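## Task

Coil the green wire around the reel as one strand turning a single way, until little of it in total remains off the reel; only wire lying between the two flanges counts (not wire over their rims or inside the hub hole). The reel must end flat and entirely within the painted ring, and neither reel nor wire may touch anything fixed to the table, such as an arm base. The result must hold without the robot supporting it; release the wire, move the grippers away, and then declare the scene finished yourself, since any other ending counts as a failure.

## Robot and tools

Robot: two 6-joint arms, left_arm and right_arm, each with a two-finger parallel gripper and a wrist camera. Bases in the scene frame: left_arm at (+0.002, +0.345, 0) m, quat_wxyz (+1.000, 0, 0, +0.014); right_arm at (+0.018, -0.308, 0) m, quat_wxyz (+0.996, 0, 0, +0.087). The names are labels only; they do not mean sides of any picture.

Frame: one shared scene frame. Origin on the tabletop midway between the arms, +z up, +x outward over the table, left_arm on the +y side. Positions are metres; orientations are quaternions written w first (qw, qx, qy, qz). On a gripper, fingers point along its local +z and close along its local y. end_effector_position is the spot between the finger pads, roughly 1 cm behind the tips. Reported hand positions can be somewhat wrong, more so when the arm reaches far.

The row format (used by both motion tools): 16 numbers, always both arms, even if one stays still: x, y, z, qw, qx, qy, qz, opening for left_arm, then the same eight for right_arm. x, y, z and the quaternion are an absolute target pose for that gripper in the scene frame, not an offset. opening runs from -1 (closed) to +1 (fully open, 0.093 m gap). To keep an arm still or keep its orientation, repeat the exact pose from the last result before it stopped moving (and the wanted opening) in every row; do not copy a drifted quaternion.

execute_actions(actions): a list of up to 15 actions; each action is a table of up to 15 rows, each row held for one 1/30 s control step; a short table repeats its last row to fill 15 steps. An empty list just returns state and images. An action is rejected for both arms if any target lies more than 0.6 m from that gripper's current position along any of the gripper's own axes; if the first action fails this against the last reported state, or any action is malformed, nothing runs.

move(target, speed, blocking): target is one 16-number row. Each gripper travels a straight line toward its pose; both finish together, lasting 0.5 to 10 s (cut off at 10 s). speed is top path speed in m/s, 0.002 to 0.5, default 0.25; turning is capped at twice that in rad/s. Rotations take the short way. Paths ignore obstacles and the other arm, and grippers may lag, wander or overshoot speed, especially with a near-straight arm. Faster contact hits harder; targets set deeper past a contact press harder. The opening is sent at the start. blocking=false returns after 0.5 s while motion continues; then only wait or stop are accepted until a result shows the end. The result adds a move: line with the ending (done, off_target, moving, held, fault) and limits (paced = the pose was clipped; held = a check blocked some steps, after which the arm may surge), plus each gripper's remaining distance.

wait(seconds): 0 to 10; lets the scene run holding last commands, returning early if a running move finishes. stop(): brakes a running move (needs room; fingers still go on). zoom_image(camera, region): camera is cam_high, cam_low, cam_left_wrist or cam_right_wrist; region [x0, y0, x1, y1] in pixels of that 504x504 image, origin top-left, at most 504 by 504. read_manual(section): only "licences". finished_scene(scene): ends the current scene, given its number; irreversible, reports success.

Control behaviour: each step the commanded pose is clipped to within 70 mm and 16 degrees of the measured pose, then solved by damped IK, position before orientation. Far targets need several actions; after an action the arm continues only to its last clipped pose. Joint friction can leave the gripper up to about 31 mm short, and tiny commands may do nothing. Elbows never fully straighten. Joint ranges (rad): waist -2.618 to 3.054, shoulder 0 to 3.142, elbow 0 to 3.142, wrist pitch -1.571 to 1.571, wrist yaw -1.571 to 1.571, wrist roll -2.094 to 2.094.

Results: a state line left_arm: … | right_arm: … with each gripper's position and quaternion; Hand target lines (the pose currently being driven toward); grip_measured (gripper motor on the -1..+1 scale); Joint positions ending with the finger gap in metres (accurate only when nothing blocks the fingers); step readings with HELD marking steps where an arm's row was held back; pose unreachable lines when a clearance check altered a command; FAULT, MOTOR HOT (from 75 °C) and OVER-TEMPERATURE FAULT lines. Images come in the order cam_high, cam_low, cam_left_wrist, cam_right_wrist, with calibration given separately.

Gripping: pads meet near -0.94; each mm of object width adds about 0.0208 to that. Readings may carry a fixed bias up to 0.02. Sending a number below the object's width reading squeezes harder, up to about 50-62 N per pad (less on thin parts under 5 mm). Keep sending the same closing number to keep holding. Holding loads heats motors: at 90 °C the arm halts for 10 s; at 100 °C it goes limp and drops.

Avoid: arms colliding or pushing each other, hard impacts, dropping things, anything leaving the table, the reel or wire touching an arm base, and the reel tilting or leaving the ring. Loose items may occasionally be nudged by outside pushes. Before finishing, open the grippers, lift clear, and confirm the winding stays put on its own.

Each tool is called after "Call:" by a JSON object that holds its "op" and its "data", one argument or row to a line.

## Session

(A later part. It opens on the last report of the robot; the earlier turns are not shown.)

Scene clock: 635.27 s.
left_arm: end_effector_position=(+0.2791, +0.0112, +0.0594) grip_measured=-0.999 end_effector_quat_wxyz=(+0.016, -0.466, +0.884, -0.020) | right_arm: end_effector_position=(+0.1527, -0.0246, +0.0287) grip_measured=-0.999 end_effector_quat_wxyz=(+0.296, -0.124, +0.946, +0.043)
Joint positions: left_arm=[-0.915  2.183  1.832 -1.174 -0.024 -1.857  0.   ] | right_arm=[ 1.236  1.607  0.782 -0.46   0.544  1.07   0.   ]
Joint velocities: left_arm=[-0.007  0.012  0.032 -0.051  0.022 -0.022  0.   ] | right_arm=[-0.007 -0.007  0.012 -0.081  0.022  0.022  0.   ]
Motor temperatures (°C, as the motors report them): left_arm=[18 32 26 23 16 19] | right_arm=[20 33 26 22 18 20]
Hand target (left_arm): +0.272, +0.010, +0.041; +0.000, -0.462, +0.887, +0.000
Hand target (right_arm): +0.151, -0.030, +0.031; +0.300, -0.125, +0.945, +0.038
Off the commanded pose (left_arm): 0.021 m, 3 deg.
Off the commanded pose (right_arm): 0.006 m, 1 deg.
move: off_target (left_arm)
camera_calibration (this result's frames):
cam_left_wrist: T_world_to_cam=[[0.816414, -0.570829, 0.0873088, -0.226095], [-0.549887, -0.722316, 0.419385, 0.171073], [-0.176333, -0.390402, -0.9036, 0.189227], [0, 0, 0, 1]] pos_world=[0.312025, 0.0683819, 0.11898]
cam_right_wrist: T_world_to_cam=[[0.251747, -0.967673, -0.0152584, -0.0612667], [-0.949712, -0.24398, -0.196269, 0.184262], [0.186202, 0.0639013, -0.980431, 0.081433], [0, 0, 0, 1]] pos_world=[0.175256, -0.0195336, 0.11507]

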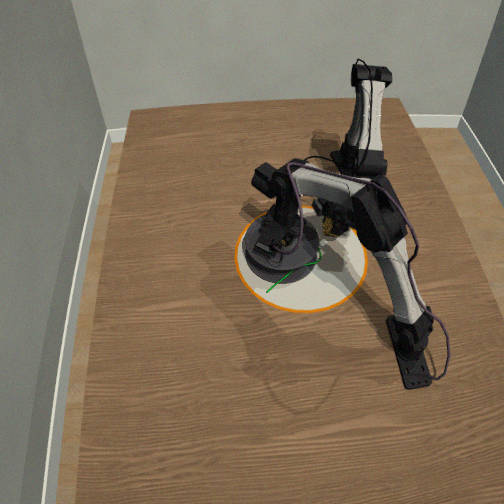

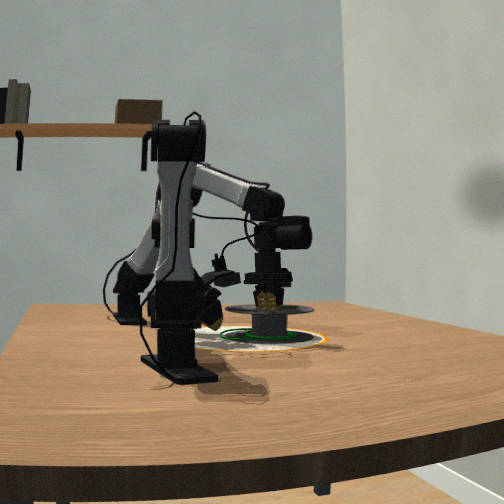

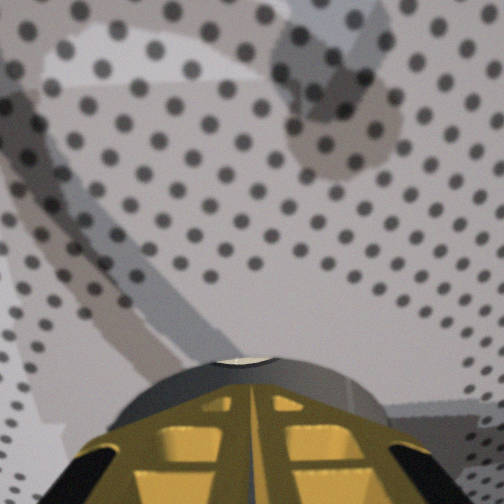

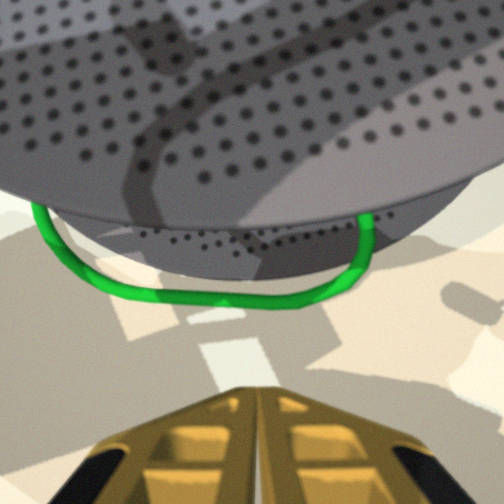

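Call:
{"op": "zoom_image", "data": {
  "camera": "cam_low",
  "region": [205,315,285,355]
}}

Region (205, 315, 285, 355) of cam_low's 504x504 image, scaled by 6.300, with more detail than that image has.

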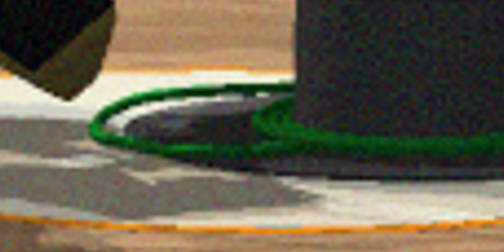

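Call:
{"op": "move", "data": {
  "target": [0.275,0.010,0.04,0,-0.4617,0.887,0,-1, 0.135,-0.032,0.05,0.3663,-0.7037,0.5399,-0.2810,-0.73],
  "speed": 0.4
}}

Scene clock: 644.13 s.
left_arm: end_effector_position=(+0.2791, +0.0111, +0.0594) grip_measured=-0.999 end_effector_quat_wxyz=(+0.016, -0.464, +0.885, -0.020) | right_arm: end_effector_position=(+0.1373, -0.0281, +0.0493) grip_measured=-0.733 end_effector_quat_wxyz=(-0.360, +0.702, -0.544, +0.284)
Joint positions: left_arm=[-0.915  2.183  1.832 -1.174 -0.024 -1.853  0.   ] | right_arm=[ 1.455  1.618  0.698 -0.396  0.929 -0.322  0.01 ]
Joint velocities: left_arm=[-0.022 -0.002  0.022 -0.139 -0.051 -0.037  0.   ] | right_arm=[-0.007 -0.007 -0.007  0.022 -0.037 -0.007 -0.   ]
Motor temperatures (°C, as the motors report them): left_arm=[18 33 27 23 16 19] | right_arm=[20 33 26 21 18 20]
Hand target (left_arm): +0.275, +0.011, +0.041; +0.000, -0.462, +0.887, -0.000
Hand target (right_arm): +0.137, -0.031, +0.050; -0.367, +0.703, -0.539, +0.286
Off the commanded pose (left_arm): 0.020 m, 3 deg.
Off the commanded pose (right_arm): 0.005 m, 1 deg.
move: off_target (left_arm)
camera_calibration (this result's frames):
cam_left_wrist: T_world_to_cam=[[0.813782, -0.574542, 0.0875213, -0.225403], [-0.55321, -0.719651, 0.419596, 0.171882], [-0.178091, -0.389878, -0.903482, 0.189664], [0, 0, 0, 1]] pos_world=[0.312293, 0.0681371, 0.118965]
cam_right_wrist: T_world_to_cam=[[0.563281, 0.138891, 0.814508, -0.113034], [-0.0946448, -0.968437, 0.230591, 0.0139829], [0.820827, -0.206977, -0.532357, -0.0121426], [0, 0, 0, 1]] pos_world=[0.0749601, 0.0267277, 0.0823783]

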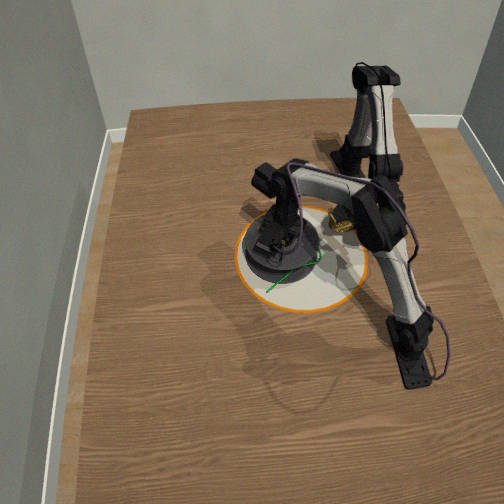

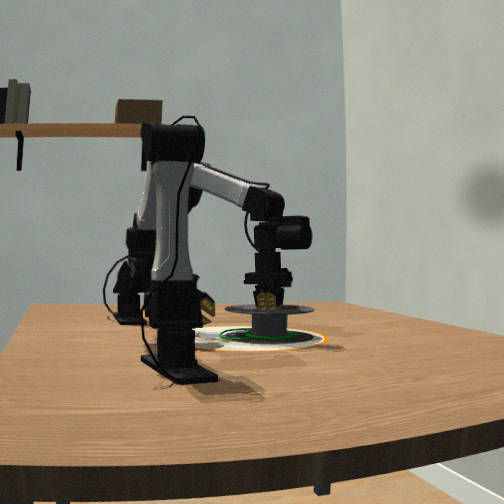

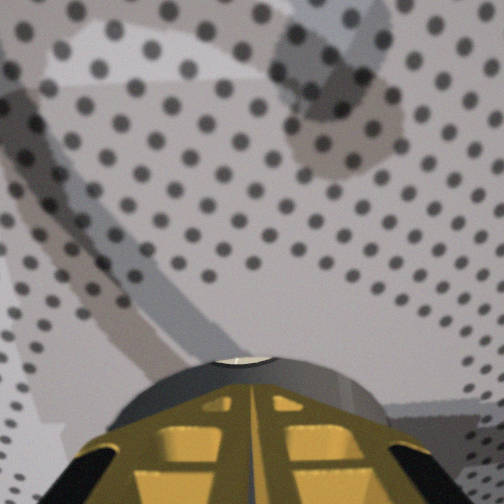

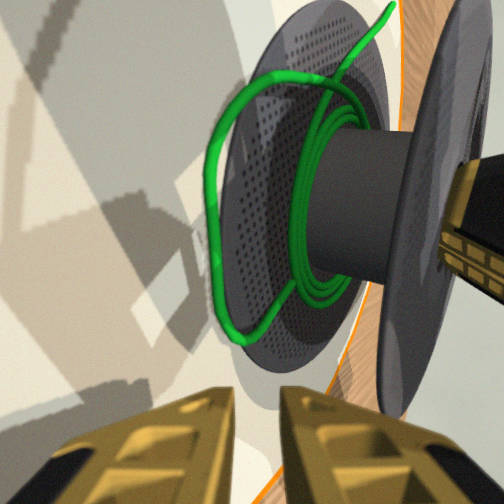

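Call:
{"op": "move", "data": {
  "target": [0.275,0.010,0.04,0,-0.4617,0.887,0,-1, 0.152,-0.026,0.012,0.3663,-0.7037,0.5399,-0.2810,-0.73],
  "speed": 0.08
}}

Scene clock: 645.67 s.
left_arm: end_effector_position=(+0.2791, +0.0111, +0.0594) grip_measured=-0.999 end_effector_quat_wxyz=(+0.016, -0.464, +0.885, -0.020) | right_arm: end_effector_position=(+0.1500, -0.0191, +0.0223) grip_measured=-0.733 end_effector_quat_wxyz=(-0.379, +0.698, -0.542, +0.276)
Joint positions: left_arm=[-0.915  2.183  1.832 -1.174 -0.024 -1.853  0.   ] | right_arm=[ 1.407  1.71   0.619 -0.103  0.925 -0.43   0.01 ]
Joint velocities: left_arm=[-0.027 -0.002  0.007 -0.037 -0.081 -0.066  0.   ] | right_arm=[-0.007 -0.017 -0.002  0.051  0.051 -0.037 -0.   ]
Motor temperatures (°C, as the motors report them): left_arm=[18 33 27 23 16 19] | right_arm=[20 33 26 21 18 20]
Hand target (left_arm): +0.275, +0.011, +0.041; +0.000, -0.462, +0.887, -0.000
Hand target (right_arm): +0.151, -0.027, +0.012; -0.366, +0.704, -0.540, +0.280
Off the commanded pose (left_arm): 0.020 m, 3 deg.
Off the commanded pose (right_arm): 0.013 m, 2 deg.
move: off_target (left_arm, right_arm)
camera_calibration (this result's frames):
cam_left_wrist: T_world_to_cam=[[0.813782, -0.574542, 0.0875213, -0.225403], [-0.55321, -0.719651, 0.419596, 0.171882], [-0.178091, -0.389878, -0.903482, 0.189664], [0, 0, 0, 1]] pos_world=[0.312293, 0.0681371, 0.118965]
cam_right_wrist: T_world_to_cam=[[0.549491, 0.116243, 0.827374, -0.0981353], [-0.08317, -0.977745, 0.192606, 0.0290919], [0.83135, -0.174648, -0.527595, -0.0361122], [0, 0, 0, 1]] pos_world=[0.0863659, 0.033545, 0.0565387]

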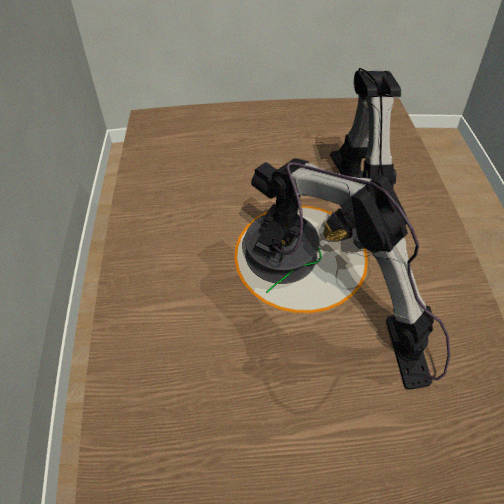

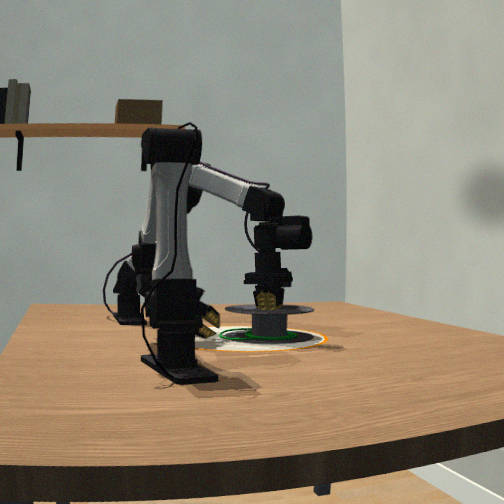

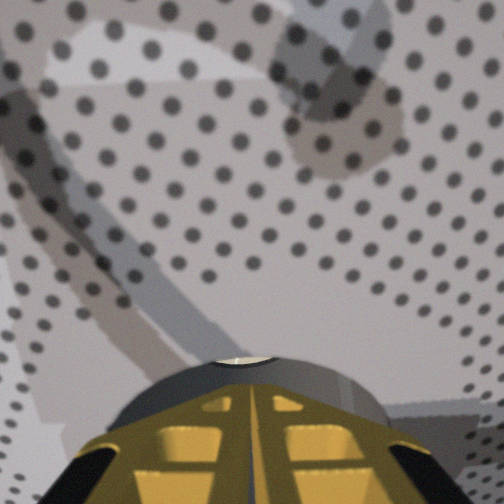

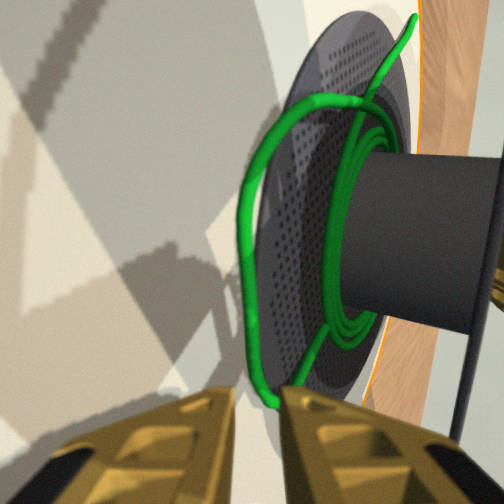

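Call:
{"op": "move", "data": {
  "target": [0.275,0.010,0.04,0,-0.4617,0.887,0,-1, 0.155,-0.030,0.000,0.3663,-0.7037,0.5399,-0.2810,-0.73],
  "speed": 0.05
}}

Scene clock: 646.77 s.
left_arm: end_effector_position=(+0.2791, +0.0111, +0.0594) grip_measured=-0.999 end_effector_quat_wxyz=(+0.016, -0.464, +0.885, -0.020) | right_arm: end_effector_position=(+0.1529, -0.0227, +0.0133) grip_measured=-0.733 end_effector_quat_wxyz=(-0.379, +0.698, -0.540, +0.279)
Joint positions: left_arm=[-0.915  2.183  1.832 -1.174 -0.024 -1.853  0.   ] | right_arm=[ 1.397  1.734  0.589 -0.036  0.924 -0.451  0.01 ]
Joint velocities: left_arm=[-0.022  0.002 -0.007 -0.081 -0.037 -0.051  0.   ] | right_arm=[ 0.002 -0.017  0.002  0.066  0.007 -0.051  0.001]
Motor temperatures (°C, as the motors report them): left_arm=[18 33 27 23 16 19] | right_arm=[20 33 26 21 18 20]
Hand target (left_arm): +0.275, +0.011, +0.041; +0.000, -0.462, +0.887, -0.000
Hand target (right_arm): +0.155, -0.031, +0.001; -0.366, +0.704, -0.540, +0.281
Off the commanded pose (left_arm): 0.020 m, 3 deg.
Off the commanded pose (right_arm): 0.015 m, 2 deg.
move: off_target (left_arm, right_arm)
camera_calibration (this result's frames):
cam_left_wrist: T_world_to_cam=[[0.813782, -0.574542, 0.0875213, -0.225403], [-0.55321, -0.719651, 0.419596, 0.171882], [-0.178091, -0.389878, -0.903482, 0.189664], [0, 0, 0, 1]] pos_world=[0.312293, 0.0681371, 0.118965]
cam_right_wrist: T_world_to_cam=[[0.546041, 0.120554, 0.829039, -0.0912164], [-0.0824806, -0.977048, 0.196402, 0.0273566], [0.833688, -0.175623, -0.523565, -0.0443555], [0, 0, 0, 1]] pos_world=[0.0890429, 0.0299354, 0.0470261]

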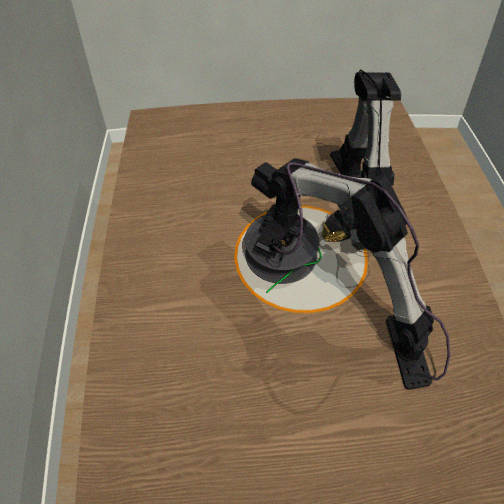

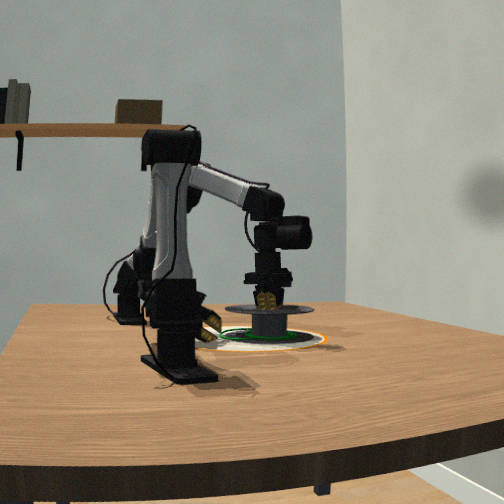

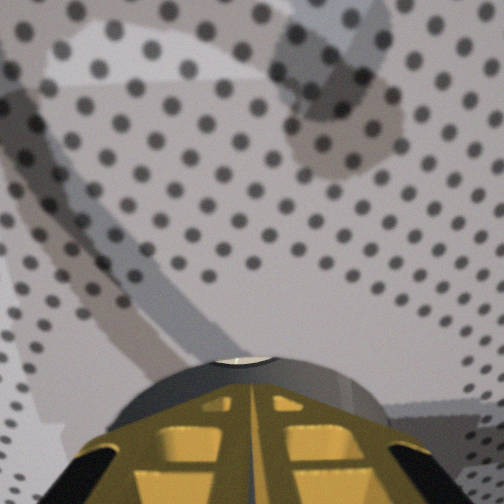

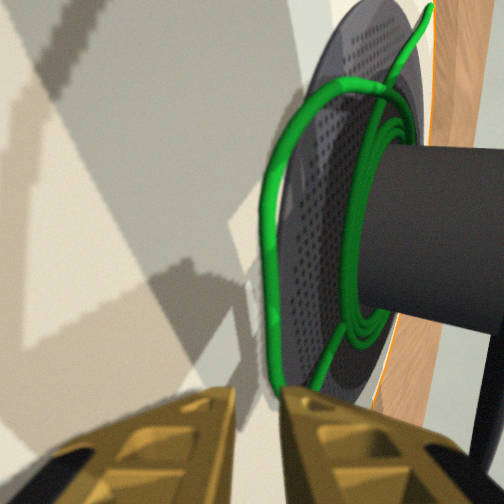

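Call:
{"op": "move", "data": {
  "target": [0.275,0.010,0.04,0,-0.4617,0.887,0,-1, 0.181,-0.020,0.006,0.3663,-0.7037,0.5399,-0.2810,-0.73],
  "speed": 0.03
}}

Call:
{"op": "zoom_image", "data": {
  "camera": "cam_low",
  "region": [190,300,290,360]
}}

Scene clock: 648.53 s.
left_arm: end_effector_position=(+0.2791, +0.0111, +0.0594) grip_measured=-0.999 end_effector_quat_wxyz=(+0.016, -0.464, +0.885, -0.020) | right_arm: end_effector_position=(+0.1792, -0.0183, +0.0130) grip_measured=-0.733 end_effector_quat_wxyz=(-0.374, +0.699, -0.541, +0.281)
Joint positions: left_arm=[-0.915  2.183  1.832 -1.174 -0.024 -1.853  0.   ] | right_arm=[ 1.292  1.746  0.589  0.077  0.878 -0.592  0.01 ]
Joint velocities: left_arm=[-0.002  0.012 -0.017 -0.066  0.007 -0.066  0.   ] | right_arm=[ 0.007 -0.007 -0.007  0.007 -0.051 -0.051 -0.   ]
Motor temperatures (°C, as the motors report them): left_arm=[18 33 27 22 16 19] | right_arm=[20 33 26 21 18 20]
Hand target (left_arm): +0.275, +0.011, +0.041; +0.000, -0.462, +0.887, -0.000
Hand target (right_arm): +0.180, -0.020, +0.006; -0.366, +0.704, -0.541, +0.279
Off the commanded pose (left_arm): 0.020 m, 3 deg.
Off the commanded pose (right_arm): 0.007 m, 1 deg.
move: off_target (left_arm)
camera_calibration (this result's frames):
cam_left_wrist: T_world_to_cam=[[0.813782, -0.574542, 0.0875213, -0.225403], [-0.55321, -0.719651, 0.419596, 0.171882], [-0.178091, -0.389878, -0.903482, 0.189664], [0, 0, 0, 1]] pos_world=[0.312293, 0.0681371, 0.118965]
cam_right_wrist: T_world_to_cam=[[0.550411, 0.12553, 0.825403, -0.106536], [-0.0870727, -0.97461, 0.206285, 0.0346791], [0.830341, -0.185412, -0.525506, -0.0652193], [0, 0, 0, 1]] pos_world=[0.115812, 0.0350796, 0.0465081]

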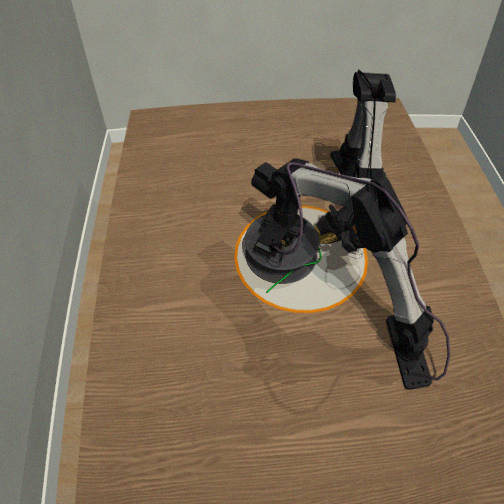

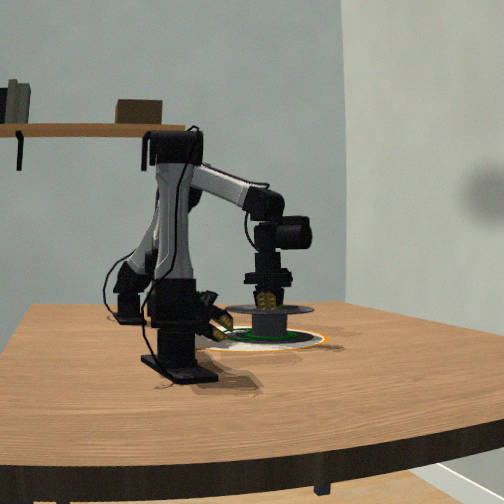

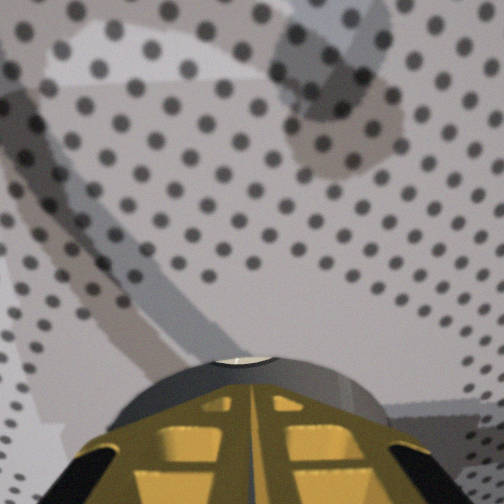

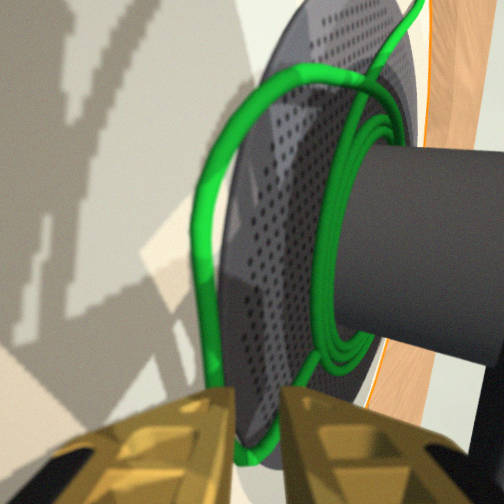

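Region (190, 300, 290, 360) of cam_low's 504x504 image, scaled by 5.040, with more detail than that image has; it fills the top 302 rows of this view, and the rest is white.

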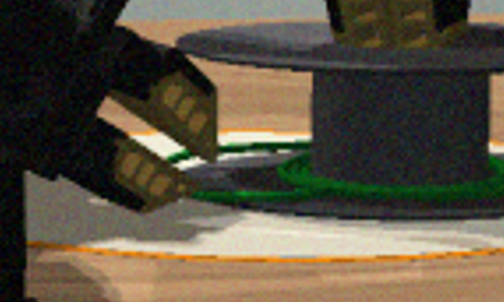

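Call:
{"op": "move", "data": {
  "target": [0.275,0.010,0.04,0,-0.4617,0.887,0,-1, 0.160,-0.026,0.012,0.2843,-0.7406,0.5684,-0.2181,-0.77],
  "speed": 0.06
}}

Call:
{"op": "move", "data": {
  "target": [0.275,0.010,0.04,0,-0.4617,0.887,0,-1, 0.163,-0.028,0.000,0.2843,-0.7406,0.5684,-0.2181,-0.77],
  "speed": 0.04
}}

Call:
{"op": "zoom_image", "data": {
  "camera": "cam_low",
  "region": [190,300,290,360]
}}

Scene clock: 653.80 s.
left_arm: end_effector_position=(+0.2791, +0.0111, +0.0594) grip_measured=-0.999 end_effector_quat_wxyz=(+0.016, -0.464, +0.885, -0.020) | right_arm: end_effector_position=(+0.1583, -0.0313, +0.0059) grip_measured=-0.768 end_effector_quat_wxyz=(-0.282, +0.745, -0.560, +0.228)
Joint positions: left_arm=[-0.915  2.183  1.832 -1.174 -0.024 -1.853  0.   ] | right_arm=[ 1.279  1.672  0.66  -0.243  0.683 -0.513  0.008]
Joint velocities: left_arm=[ 0.017  0.002 -0.007 -0.037 -0.007  0.051  0.   ] | right_arm=[ 0.002  0.002 -0.012 -0.051 -0.037  0.007 -0.   ]
Motor temperatures (°C, as the motors report them): left_arm=[18 33 27 22 16 19] | right_arm=[20 33 26 21 18 20]
Hand target (left_arm): +0.275, +0.011, +0.041; +0.000, -0.462, +0.887, -0.000
Hand target (right_arm): +0.160, -0.027, +0.012; -0.285, +0.741, -0.568, +0.217
Off the commanded pose (left_arm): 0.020 m, 3 deg.
Off the commanded pose (right_arm): 0.008 m, 2 deg.
move: off_target (left_arm)
camera_calibration (this result's frames):
cam_left_wrist: T_world_to_cam=[[0.813782, -0.574542, 0.0875213, -0.225403], [-0.55321, -0.719651, 0.419596, 0.171882], [-0.178091, -0.389878, -0.903482, 0.189664], [0, 0, 0, 1]] pos_world=[0.312293, 0.0681371, 0.118965]
cam_right_wrist: T_world_to_cam=[[0.709536, 0.203139, 0.674754, -0.109402], [-0.0209797, -0.951033, 0.308376, 0.0113074], [0.704357, -0.23296, -0.67053, -0.034658], [0, 0, 0, 1]] pos_world=[0.102273, 0.0249036, 0.0470932]

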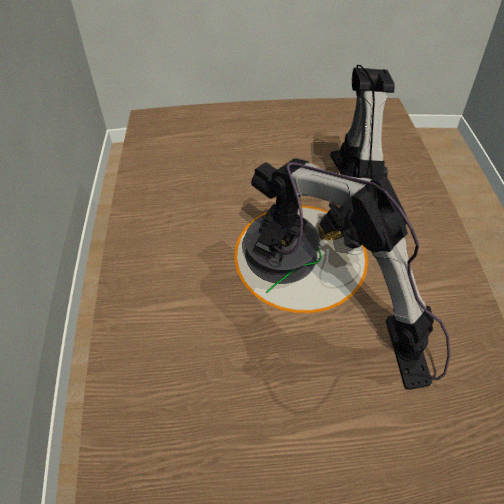

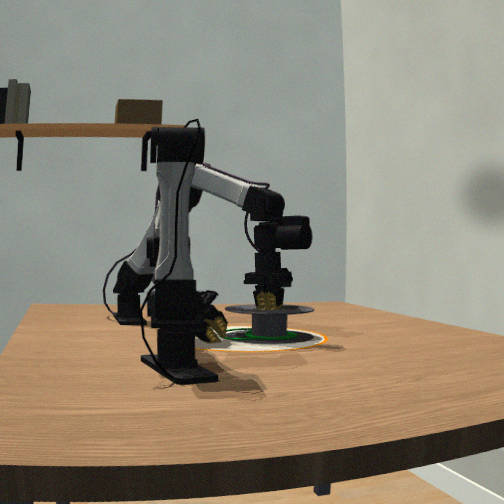

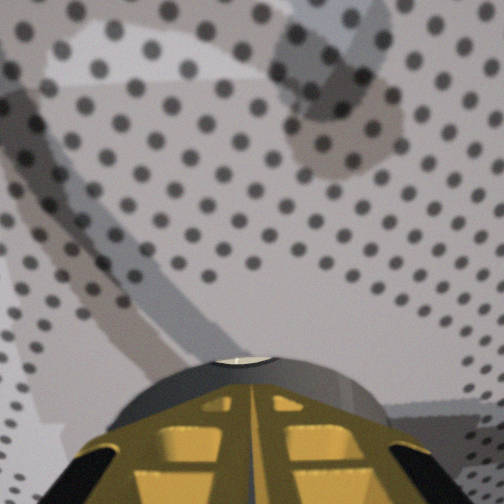

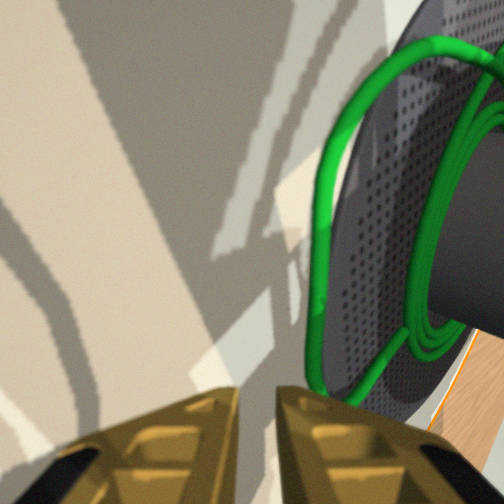

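Scene clock: 654.67 s.
left_arm: end_effector_position=(+0.2791, +0.0111, +0.0594) grip_measured=-0.999 end_effector_quat_wxyz=(+0.016, -0.464, +0.885, -0.020) | right_arm: end_effector_position=(+0.1619, -0.0266, +0.0075) grip_measured=-0.768 end_effector_quat_wxyz=(-0.293, +0.738, -0.567, +0.220)
Joint positions: left_arm=[-0.915  2.183  1.832 -1.174 -0.024 -1.853  0.   ] | right_arm=[ 1.266  1.672  0.66  -0.21   0.677 -0.515  0.008]
Joint velocities: left_arm=[-0.002 -0.007 -0.007 -0.051  0.022 -0.022  0.   ] | right_arm=[ 0.002 -0.002  0.002  0.022 -0.037  0.007 -0.001]
Motor temperatures (°C, as the motors report them): left_arm=[18 33 27 22 16 19] | right_arm=[20 33 26 21 18 20]
Hand target (left_arm): +0.275, +0.011, +0.041; +0.000, -0.462, +0.887, -0.000
Hand target (right_arm): +0.163, -0.028, +0.000; -0.284, +0.741, -0.569, +0.218
Off the commanded pose (left_arm): 0.020 m, 3 deg.
Off the commanded pose (right_arm): 0.008 m, 1 deg.
move: off_target (left_arm)
camera_calibration (this result's frames):
cam_left_wrist: T_world_to_cam=[[0.813782, -0.574542, 0.0875213, -0.225403], [-0.55321, -0.719651, 0.419596, 0.171882], [-0.178091, -0.389878, -0.903482, 0.189664], [0, 0, 0, 1]] pos_world=[0.312293, 0.0681371, 0.118965]
cam_right_wrist: T_world_to_cam=[[0.711978, 0.175114, 0.680016, -0.115159], [-0.0295865, -0.960065, 0.278208, 0.0167745], [0.701578, -0.218197, -0.678364, -0.0340976], [0, 0, 0, 1]] pos_world=[0.106409, 0.0288306, 0.0505127]

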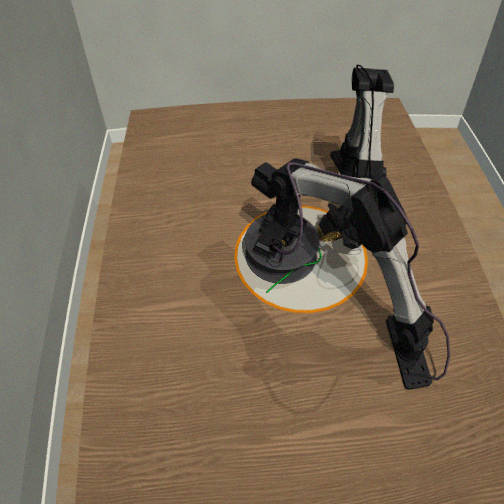

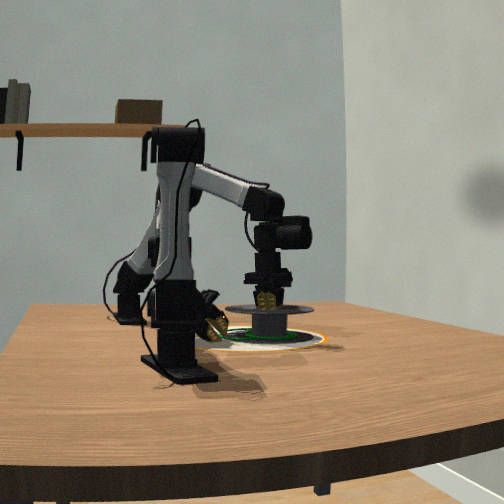

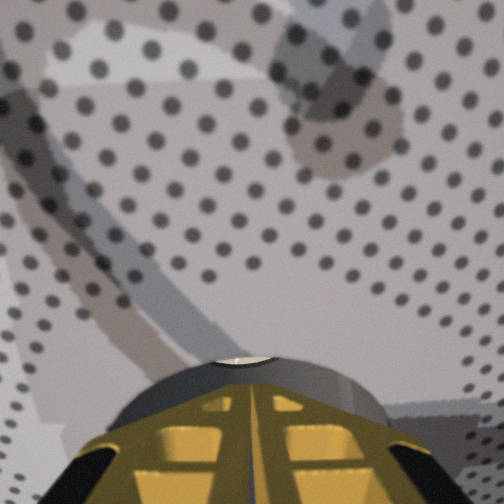

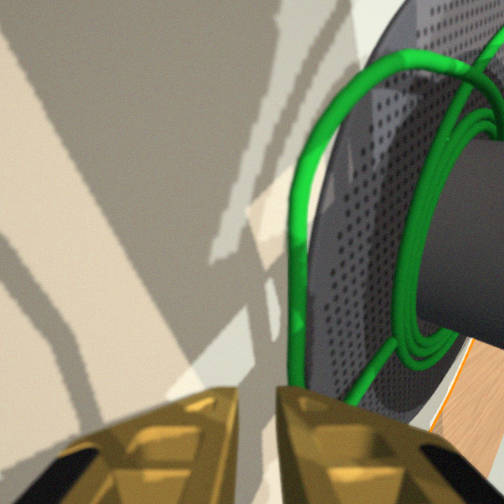

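Region (190, 300, 290, 360) of cam_low's 504x504 image, scaled by 5.040, with more detail than that image has; it fills the top 302 rows of this view, and the rest is white.

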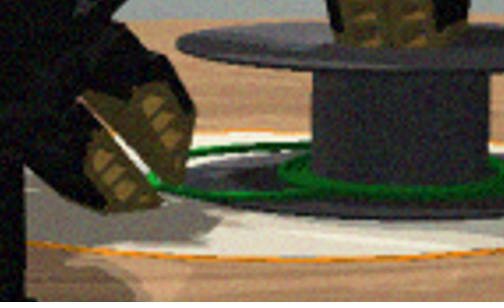

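Call:
{"op": "move", "data": {
  "target": [0.275,0.010,0.04,0,-0.4617,0.887,0,-1, 0.165,-0.026,0.008,0.2843,-0.7406,0.5684,-0.2181,-0.63],
  "speed": 0.03
}}

Call:
{"op": "move", "data": {
  "target": [0.275,0.010,0.04,0,-0.4617,0.887,0,-1, 0.181,-0.022,0.006,0.2843,-0.7406,0.5684,-0.2181,-0.63],
  "speed": 0.025
}}

Call:
{"op": "zoom_image", "data": {
  "camera": "cam_low",
  "region": [190,300,290,360]
}}

Scene clock: 656.67 s.
left_arm: end_effector_position=(+0.2791, +0.0111, +0.0594) grip_measured=-0.999 end_effector_quat_wxyz=(+0.016, -0.464, +0.885, -0.020) | right_arm: end_effector_position=(+0.1625, -0.0262, +0.0079) grip_measured=-0.633 end_effector_quat_wxyz=(-0.293, +0.739, -0.565, +0.221)
Joint positions: left_arm=[-0.915  2.183  1.832 -1.174 -0.024 -1.853  0.   ] | right_arm=[ 1.265  1.672  0.66  -0.207  0.679 -0.522  0.015]
Joint velocities: left_arm=[ 0.017 -0.012 -0.002  0.066  0.022 -0.066  0.   ] | right_arm=[-0.012 -0.012  0.002 -0.022  0.007  0.007  0.001]
Motor temperatures (°C, as the motors report them): left_arm=[18 33 27 22 16 19] | right_arm=[20 33 26 21 18 20]
Hand target (left_arm): +0.275, +0.011, +0.041; +0.000, -0.462, +0.887, -0.000
Hand target (right_arm): +0.165, -0.026, +0.008; -0.285, +0.741, -0.569, +0.218
Off the commanded pose (left_arm): 0.020 m, 3 deg.
Off the commanded pose (right_arm): 0.002 m, 1 deg.
move: off_target (left_arm)
camera_calibration (this result's frames):
cam_left_wrist: T_world_to_cam=[[0.813782, -0.574542, 0.0875213, -0.225403], [-0.55321, -0.719651, 0.419596, 0.171882], [-0.178091, -0.389878, -0.903482, 0.189664], [0, 0, 0, 1]] pos_world=[0.312293, 0.0681371, 0.118965]
cam_right_wrist: T_world_to_cam=[[0.708973, 0.178944, 0.682156, -0.115372], [-0.0272047, -0.959614, 0.280001, 0.0165955], [0.704711, -0.217071, -0.675472, -0.0347043], [0, 0, 0, 1]] pos_world=[0.106704, 0.0290371, 0.0506132]

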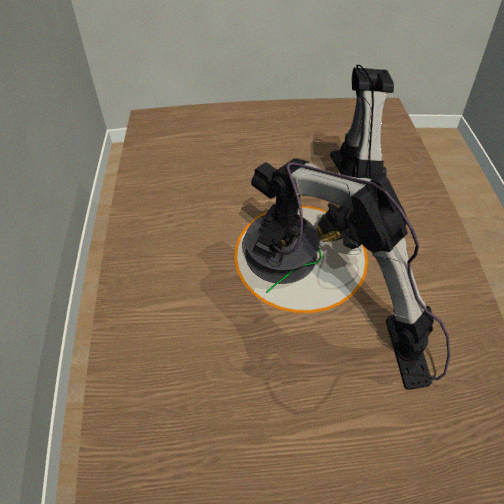

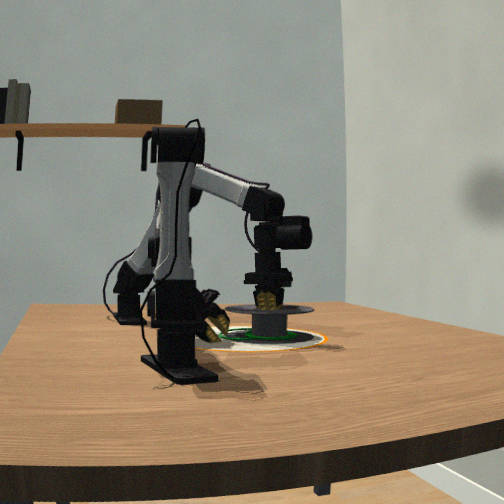

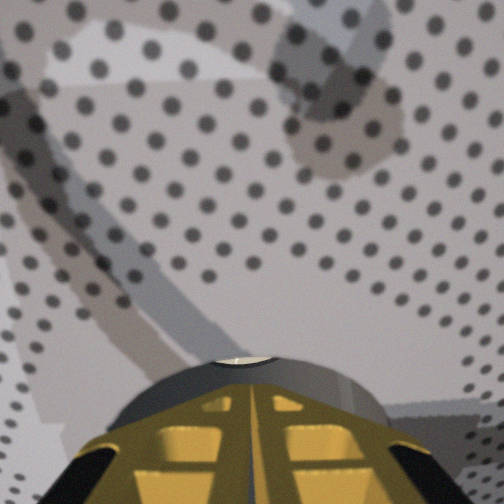

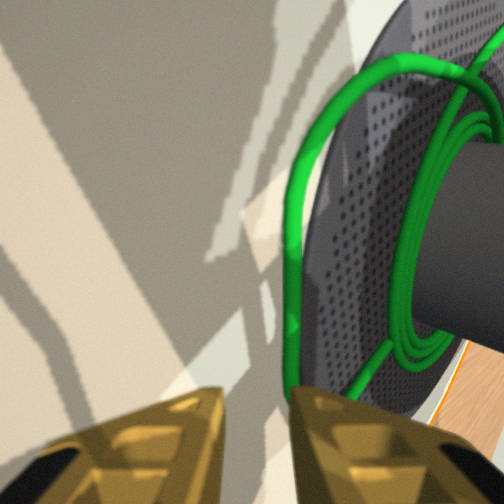

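Scene clock: 657.93 s.
left_arm: end_effector_position=(+0.2791, +0.0111, +0.0594) grip_measured=-0.999 end_effector_quat_wxyz=(+0.016, -0.464, +0.885, -0.020) | right_arm: end_effector_position=(+0.1783, -0.0288, +0.0082) grip_measured=-0.633 end_effector_quat_wxyz=(-0.285, +0.740, -0.567, +0.223)
Joint positions: left_arm=[-0.915  2.183  1.832 -1.174 -0.024 -1.853  0.   ] | right_arm=[ 1.201  1.672  0.666 -0.187  0.653 -0.588  0.015]
Joint velocities: left_arm=[ 0.007 -0.017 -0.002 -0.007  0.022 -0.022  0.   ] | right_arm=[-0.007  0.012  0.007 -0.051  0.095  0.051 -0.   ]
Motor temperatures (°C, as the motors report them): left_arm=[18 33 27 22 16 19] | right_arm=[20 33 26 21 18 20]
Hand target (left_arm): +0.275, +0.011, +0.041; +0.000, -0.462, +0.887, -0.000
Hand target (right_arm): +0.180, -0.022, +0.006; -0.284, +0.741, -0.569, +0.217
Off the commanded pose (left_arm): 0.020 m, 3 deg.
Off the commanded pose (right_arm): 0.008 m, 1 deg.
move: off_target (left_arm)
camera_calibration (this result's frames):
cam_left_wrist: T_world_to_cam=[[0.813782, -0.574542, 0.0875213, -0.225403], [-0.55321, -0.719651, 0.419596, 0.171882], [-0.178091, -0.389878, -0.903482, 0.189664], [0, 0, 0, 1]] pos_world=[0.312293, 0.0681371, 0.118965]
cam_right_wrist: T_world_to_cam=[[0.715645, 0.184317, 0.673706, -0.127283], [-0.0310676, -0.955198, 0.294331, 0.0151671], [0.697773, -0.231567, -0.677857, -0.0453543], [0, 0, 0, 1]] pos_world=[0.123208, 0.0274455, 0.0505436]

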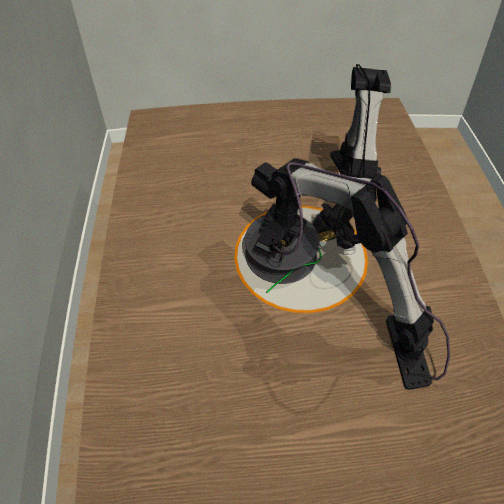

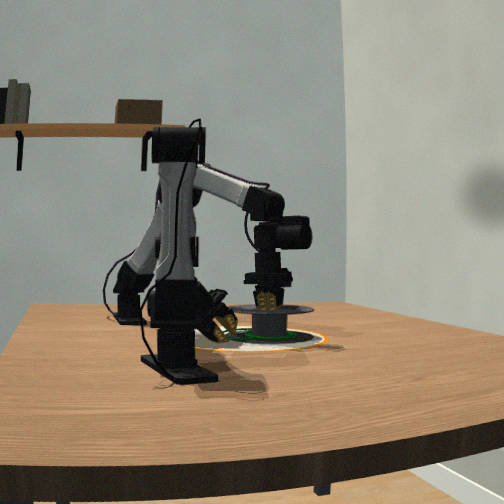

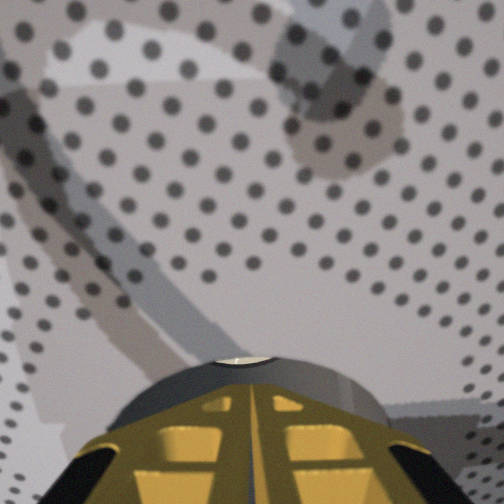

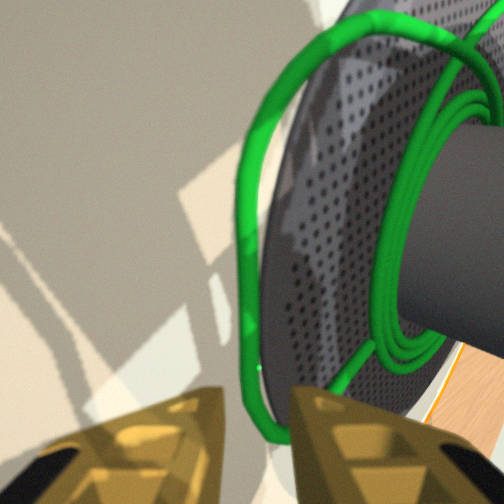

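Region (190, 300, 290, 360) of cam_low's 504x504 image, scaled by 5.040, with more detail than that image has; it fills the top 302 rows of this view, and the rest is white.

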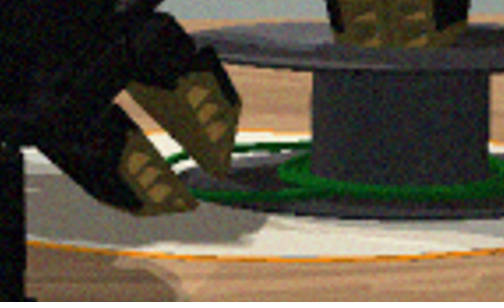

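Call:
{"op": "move", "data": {
  "target": [0.275,0.010,0.04,0,-0.4617,0.887,0,-1, 0.192,-0.020,0.008,0.2843,-0.7406,0.5684,-0.2181,-0.63],
  "speed": 0.02
}}

Call:
{"op": "zoom_image", "data": {
  "camera": "cam_low",
  "region": [190,300,290,360]
}}

Scene clock: 659.93 s.
left_arm: end_effector_position=(+0.2791, +0.0111, +0.0594) grip_measured=-0.999 end_effector_quat_wxyz=(+0.016, -0.464, +0.885, -0.020) | right_arm: end_effector_position=(+0.1885, -0.0276, +0.0082) grip_measured=-0.633 end_effector_quat_wxyz=(-0.281, +0.742, -0.566, +0.224)
Joint positions: left_arm=[-0.915  2.183  1.832 -1.174 -0.024 -1.853  0.   ] | right_arm=[ 1.162  1.682  0.678 -0.171  0.638 -0.634  0.015]
Joint velocities: left_arm=[-0.007 -0.002 -0.007 -0.081  0.022 -0.037  0.   ] | right_arm=[-0.002 -0.002 -0.017  0.007 -0.007 -0.007 -0.   ]
Motor temperatures (°C, as the motors report them): left_arm=[18 33 27 22 16 19] | right_arm=[20 33 26 21 18 20]
Hand target (left_arm): +0.275, +0.011, +0.041; +0.000, -0.462, +0.887, -0.000
Hand target (right_arm): +0.192, -0.020, +0.008; -0.284, +0.741, -0.569, +0.217
Off the commanded pose (left_arm): 0.020 m, 3 deg.
Off the commanded pose (right_arm): 0.008 m, 1 deg.
move: off_target (left_arm)
camera_calibration (this result's frames):
cam_left_wrist: T_world_to_cam=[[0.813782, -0.574542, 0.0875213, -0.225403], [-0.55321, -0.719651, 0.419596, 0.171882], [-0.178091, -0.389878, -0.903482, 0.189664], [0, 0, 0, 1]] pos_world=[0.312293, 0.0681371, 0.118965]
cam_right_wrist: T_world_to_cam=[[0.717024, 0.191803, 0.670141, -0.134764], [-0.0284825, -0.952532, 0.303102, 0.0161521], [0.696467, -0.236419, -0.677525, -0.0520883], [0, 0, 0, 1]] pos_world=[0.133367, 0.0289189, 0.050124]

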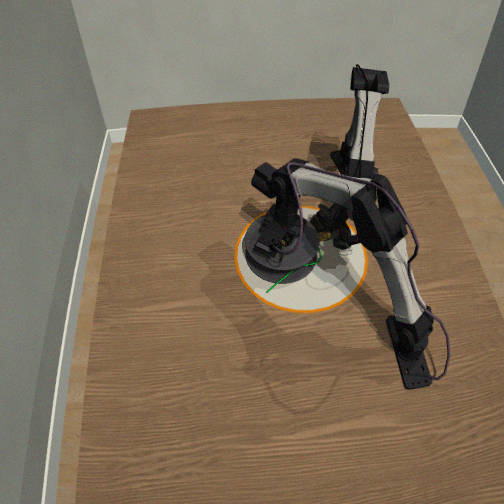

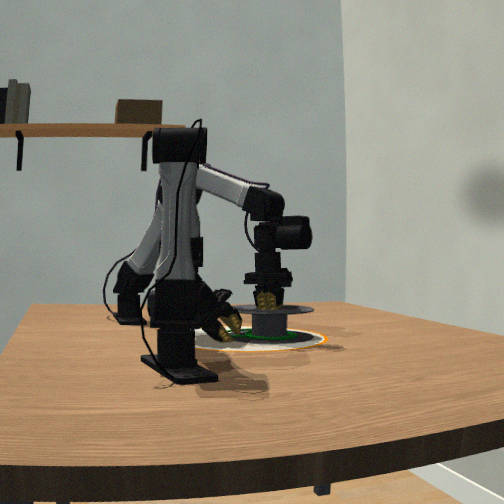

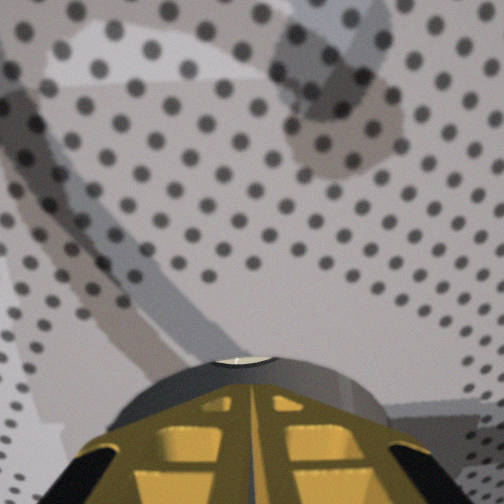

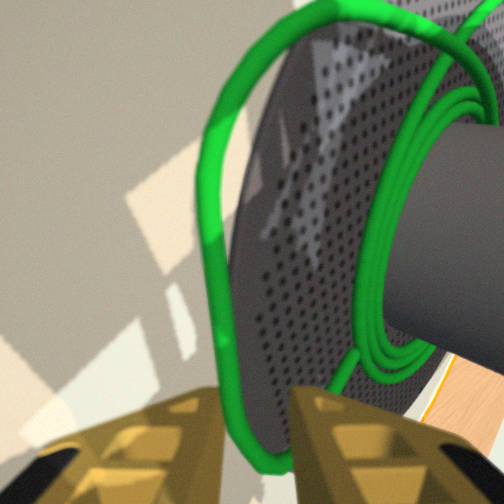

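Region (190, 300, 290, 360) of cam_low's 504x504 image, scaled by 5.040, with more detail than that image has; it fills the top 302 rows of this view, and the rest is white.

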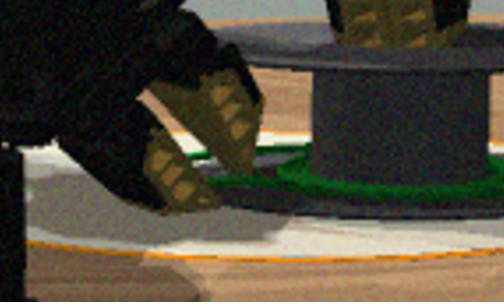

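Call:
{"op": "move", "data": {
  "target": [0.275,0.010,0.04,0,-0.4617,0.887,0,-1, 0.190,-0.026,0.010,0.2843,-0.7406,0.5684,-0.2181,-1],
  "speed": 0.02
}}

Call:
{"op": "zoom_image", "data": {
  "camera": "cam_low",
  "region": [190,300,290,360]
}}

Scene clock: 661.87 s.
left_arm: end_effector_position=(+0.2791, +0.0111, +0.0594) grip_measured=-0.999 end_effector_quat_wxyz=(+0.016, -0.464, +0.885, -0.020) | right_arm: end_effector_position=(+0.1884, -0.0274, +0.0082) grip_measured=-0.991 end_effector_quat_wxyz=(-0.281, +0.742, -0.566, +0.224)
Joint positions: left_arm=[-0.915  2.183  1.832 -1.174 -0.024 -1.853  0.   ] | right_arm=[ 1.162  1.682  0.678 -0.169  0.637 -0.636  0.   ]
Joint velocities: left_arm=[ 0.032 -0.017 -0.007 -0.066  0.037  0.051  0.   ] | right_arm=[ 0.012 -0.012 -0.007  0.022  0.037  0.022  0.   ]
Motor temperatures (°C, as the motors report them): left_arm=[18 33 27 22 16 19] | right_arm=[20 33 26 21 18 20]
Hand target (left_arm): +0.275, +0.011, +0.041; +0.000, -0.462, +0.887, -0.000
Hand target (right_arm): +0.190, -0.026, +0.010; -0.284, +0.741, -0.568, +0.218
Off the commanded pose (left_arm): 0.020 m, 3 deg.
Off the commanded pose (right_arm): 0.003 m, 1 deg.
move: off_target (left_arm)
camera_calibration (this result's frames):
cam_left_wrist: T_world_to_cam=[[0.813782, -0.574542, 0.0875213, -0.225403], [-0.55321, -0.719651, 0.419596, 0.171882], [-0.178091, -0.389878, -0.903482, 0.189664], [0, 0, 0, 1]] pos_world=[0.312293, 0.0681371, 0.118965]
cam_right_wrist: T_world_to_cam=[[0.716959, 0.192266, 0.670077, -0.134774], [-0.0273235, -0.952725, 0.302602, 0.0161796], [0.69658, -0.235262, -0.677812, -0.051968], [0, 0, 0, 1]] pos_world=[0.13327, 0.0291012, 0.0501888]

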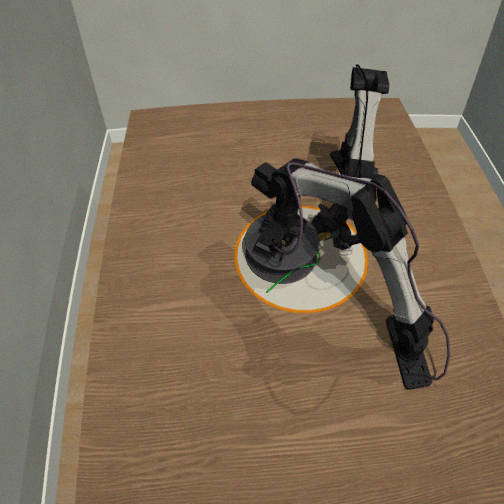

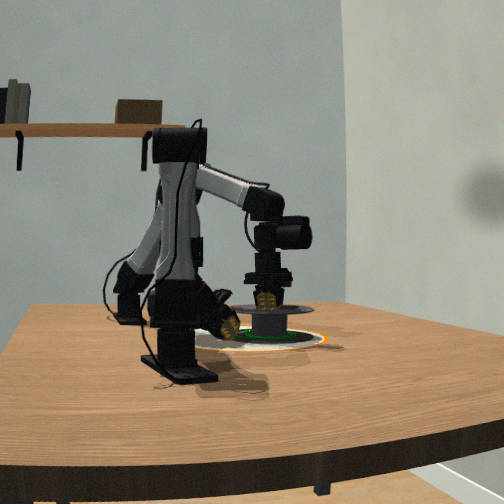

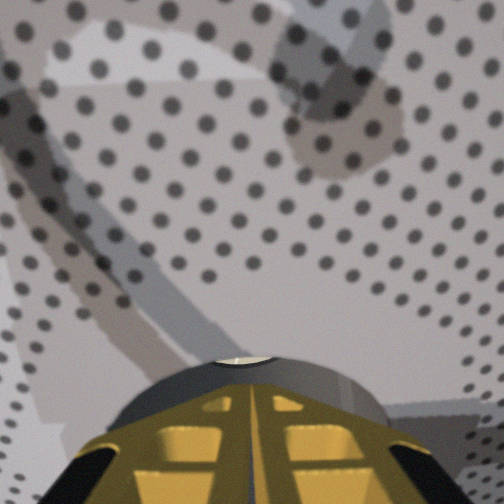

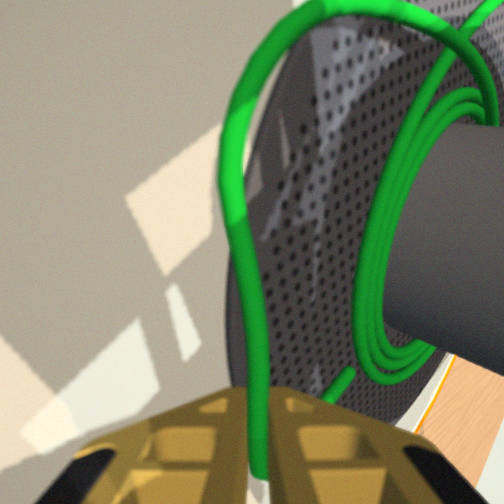

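Region (190, 300, 290, 360) of cam_low's 504x504 image, scaled by 5.040, with more detail than that image has; it fills the top 302 rows of this view, and the rest is white.

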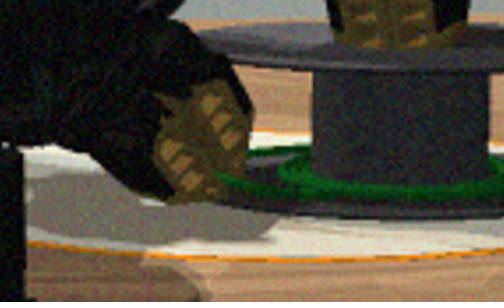

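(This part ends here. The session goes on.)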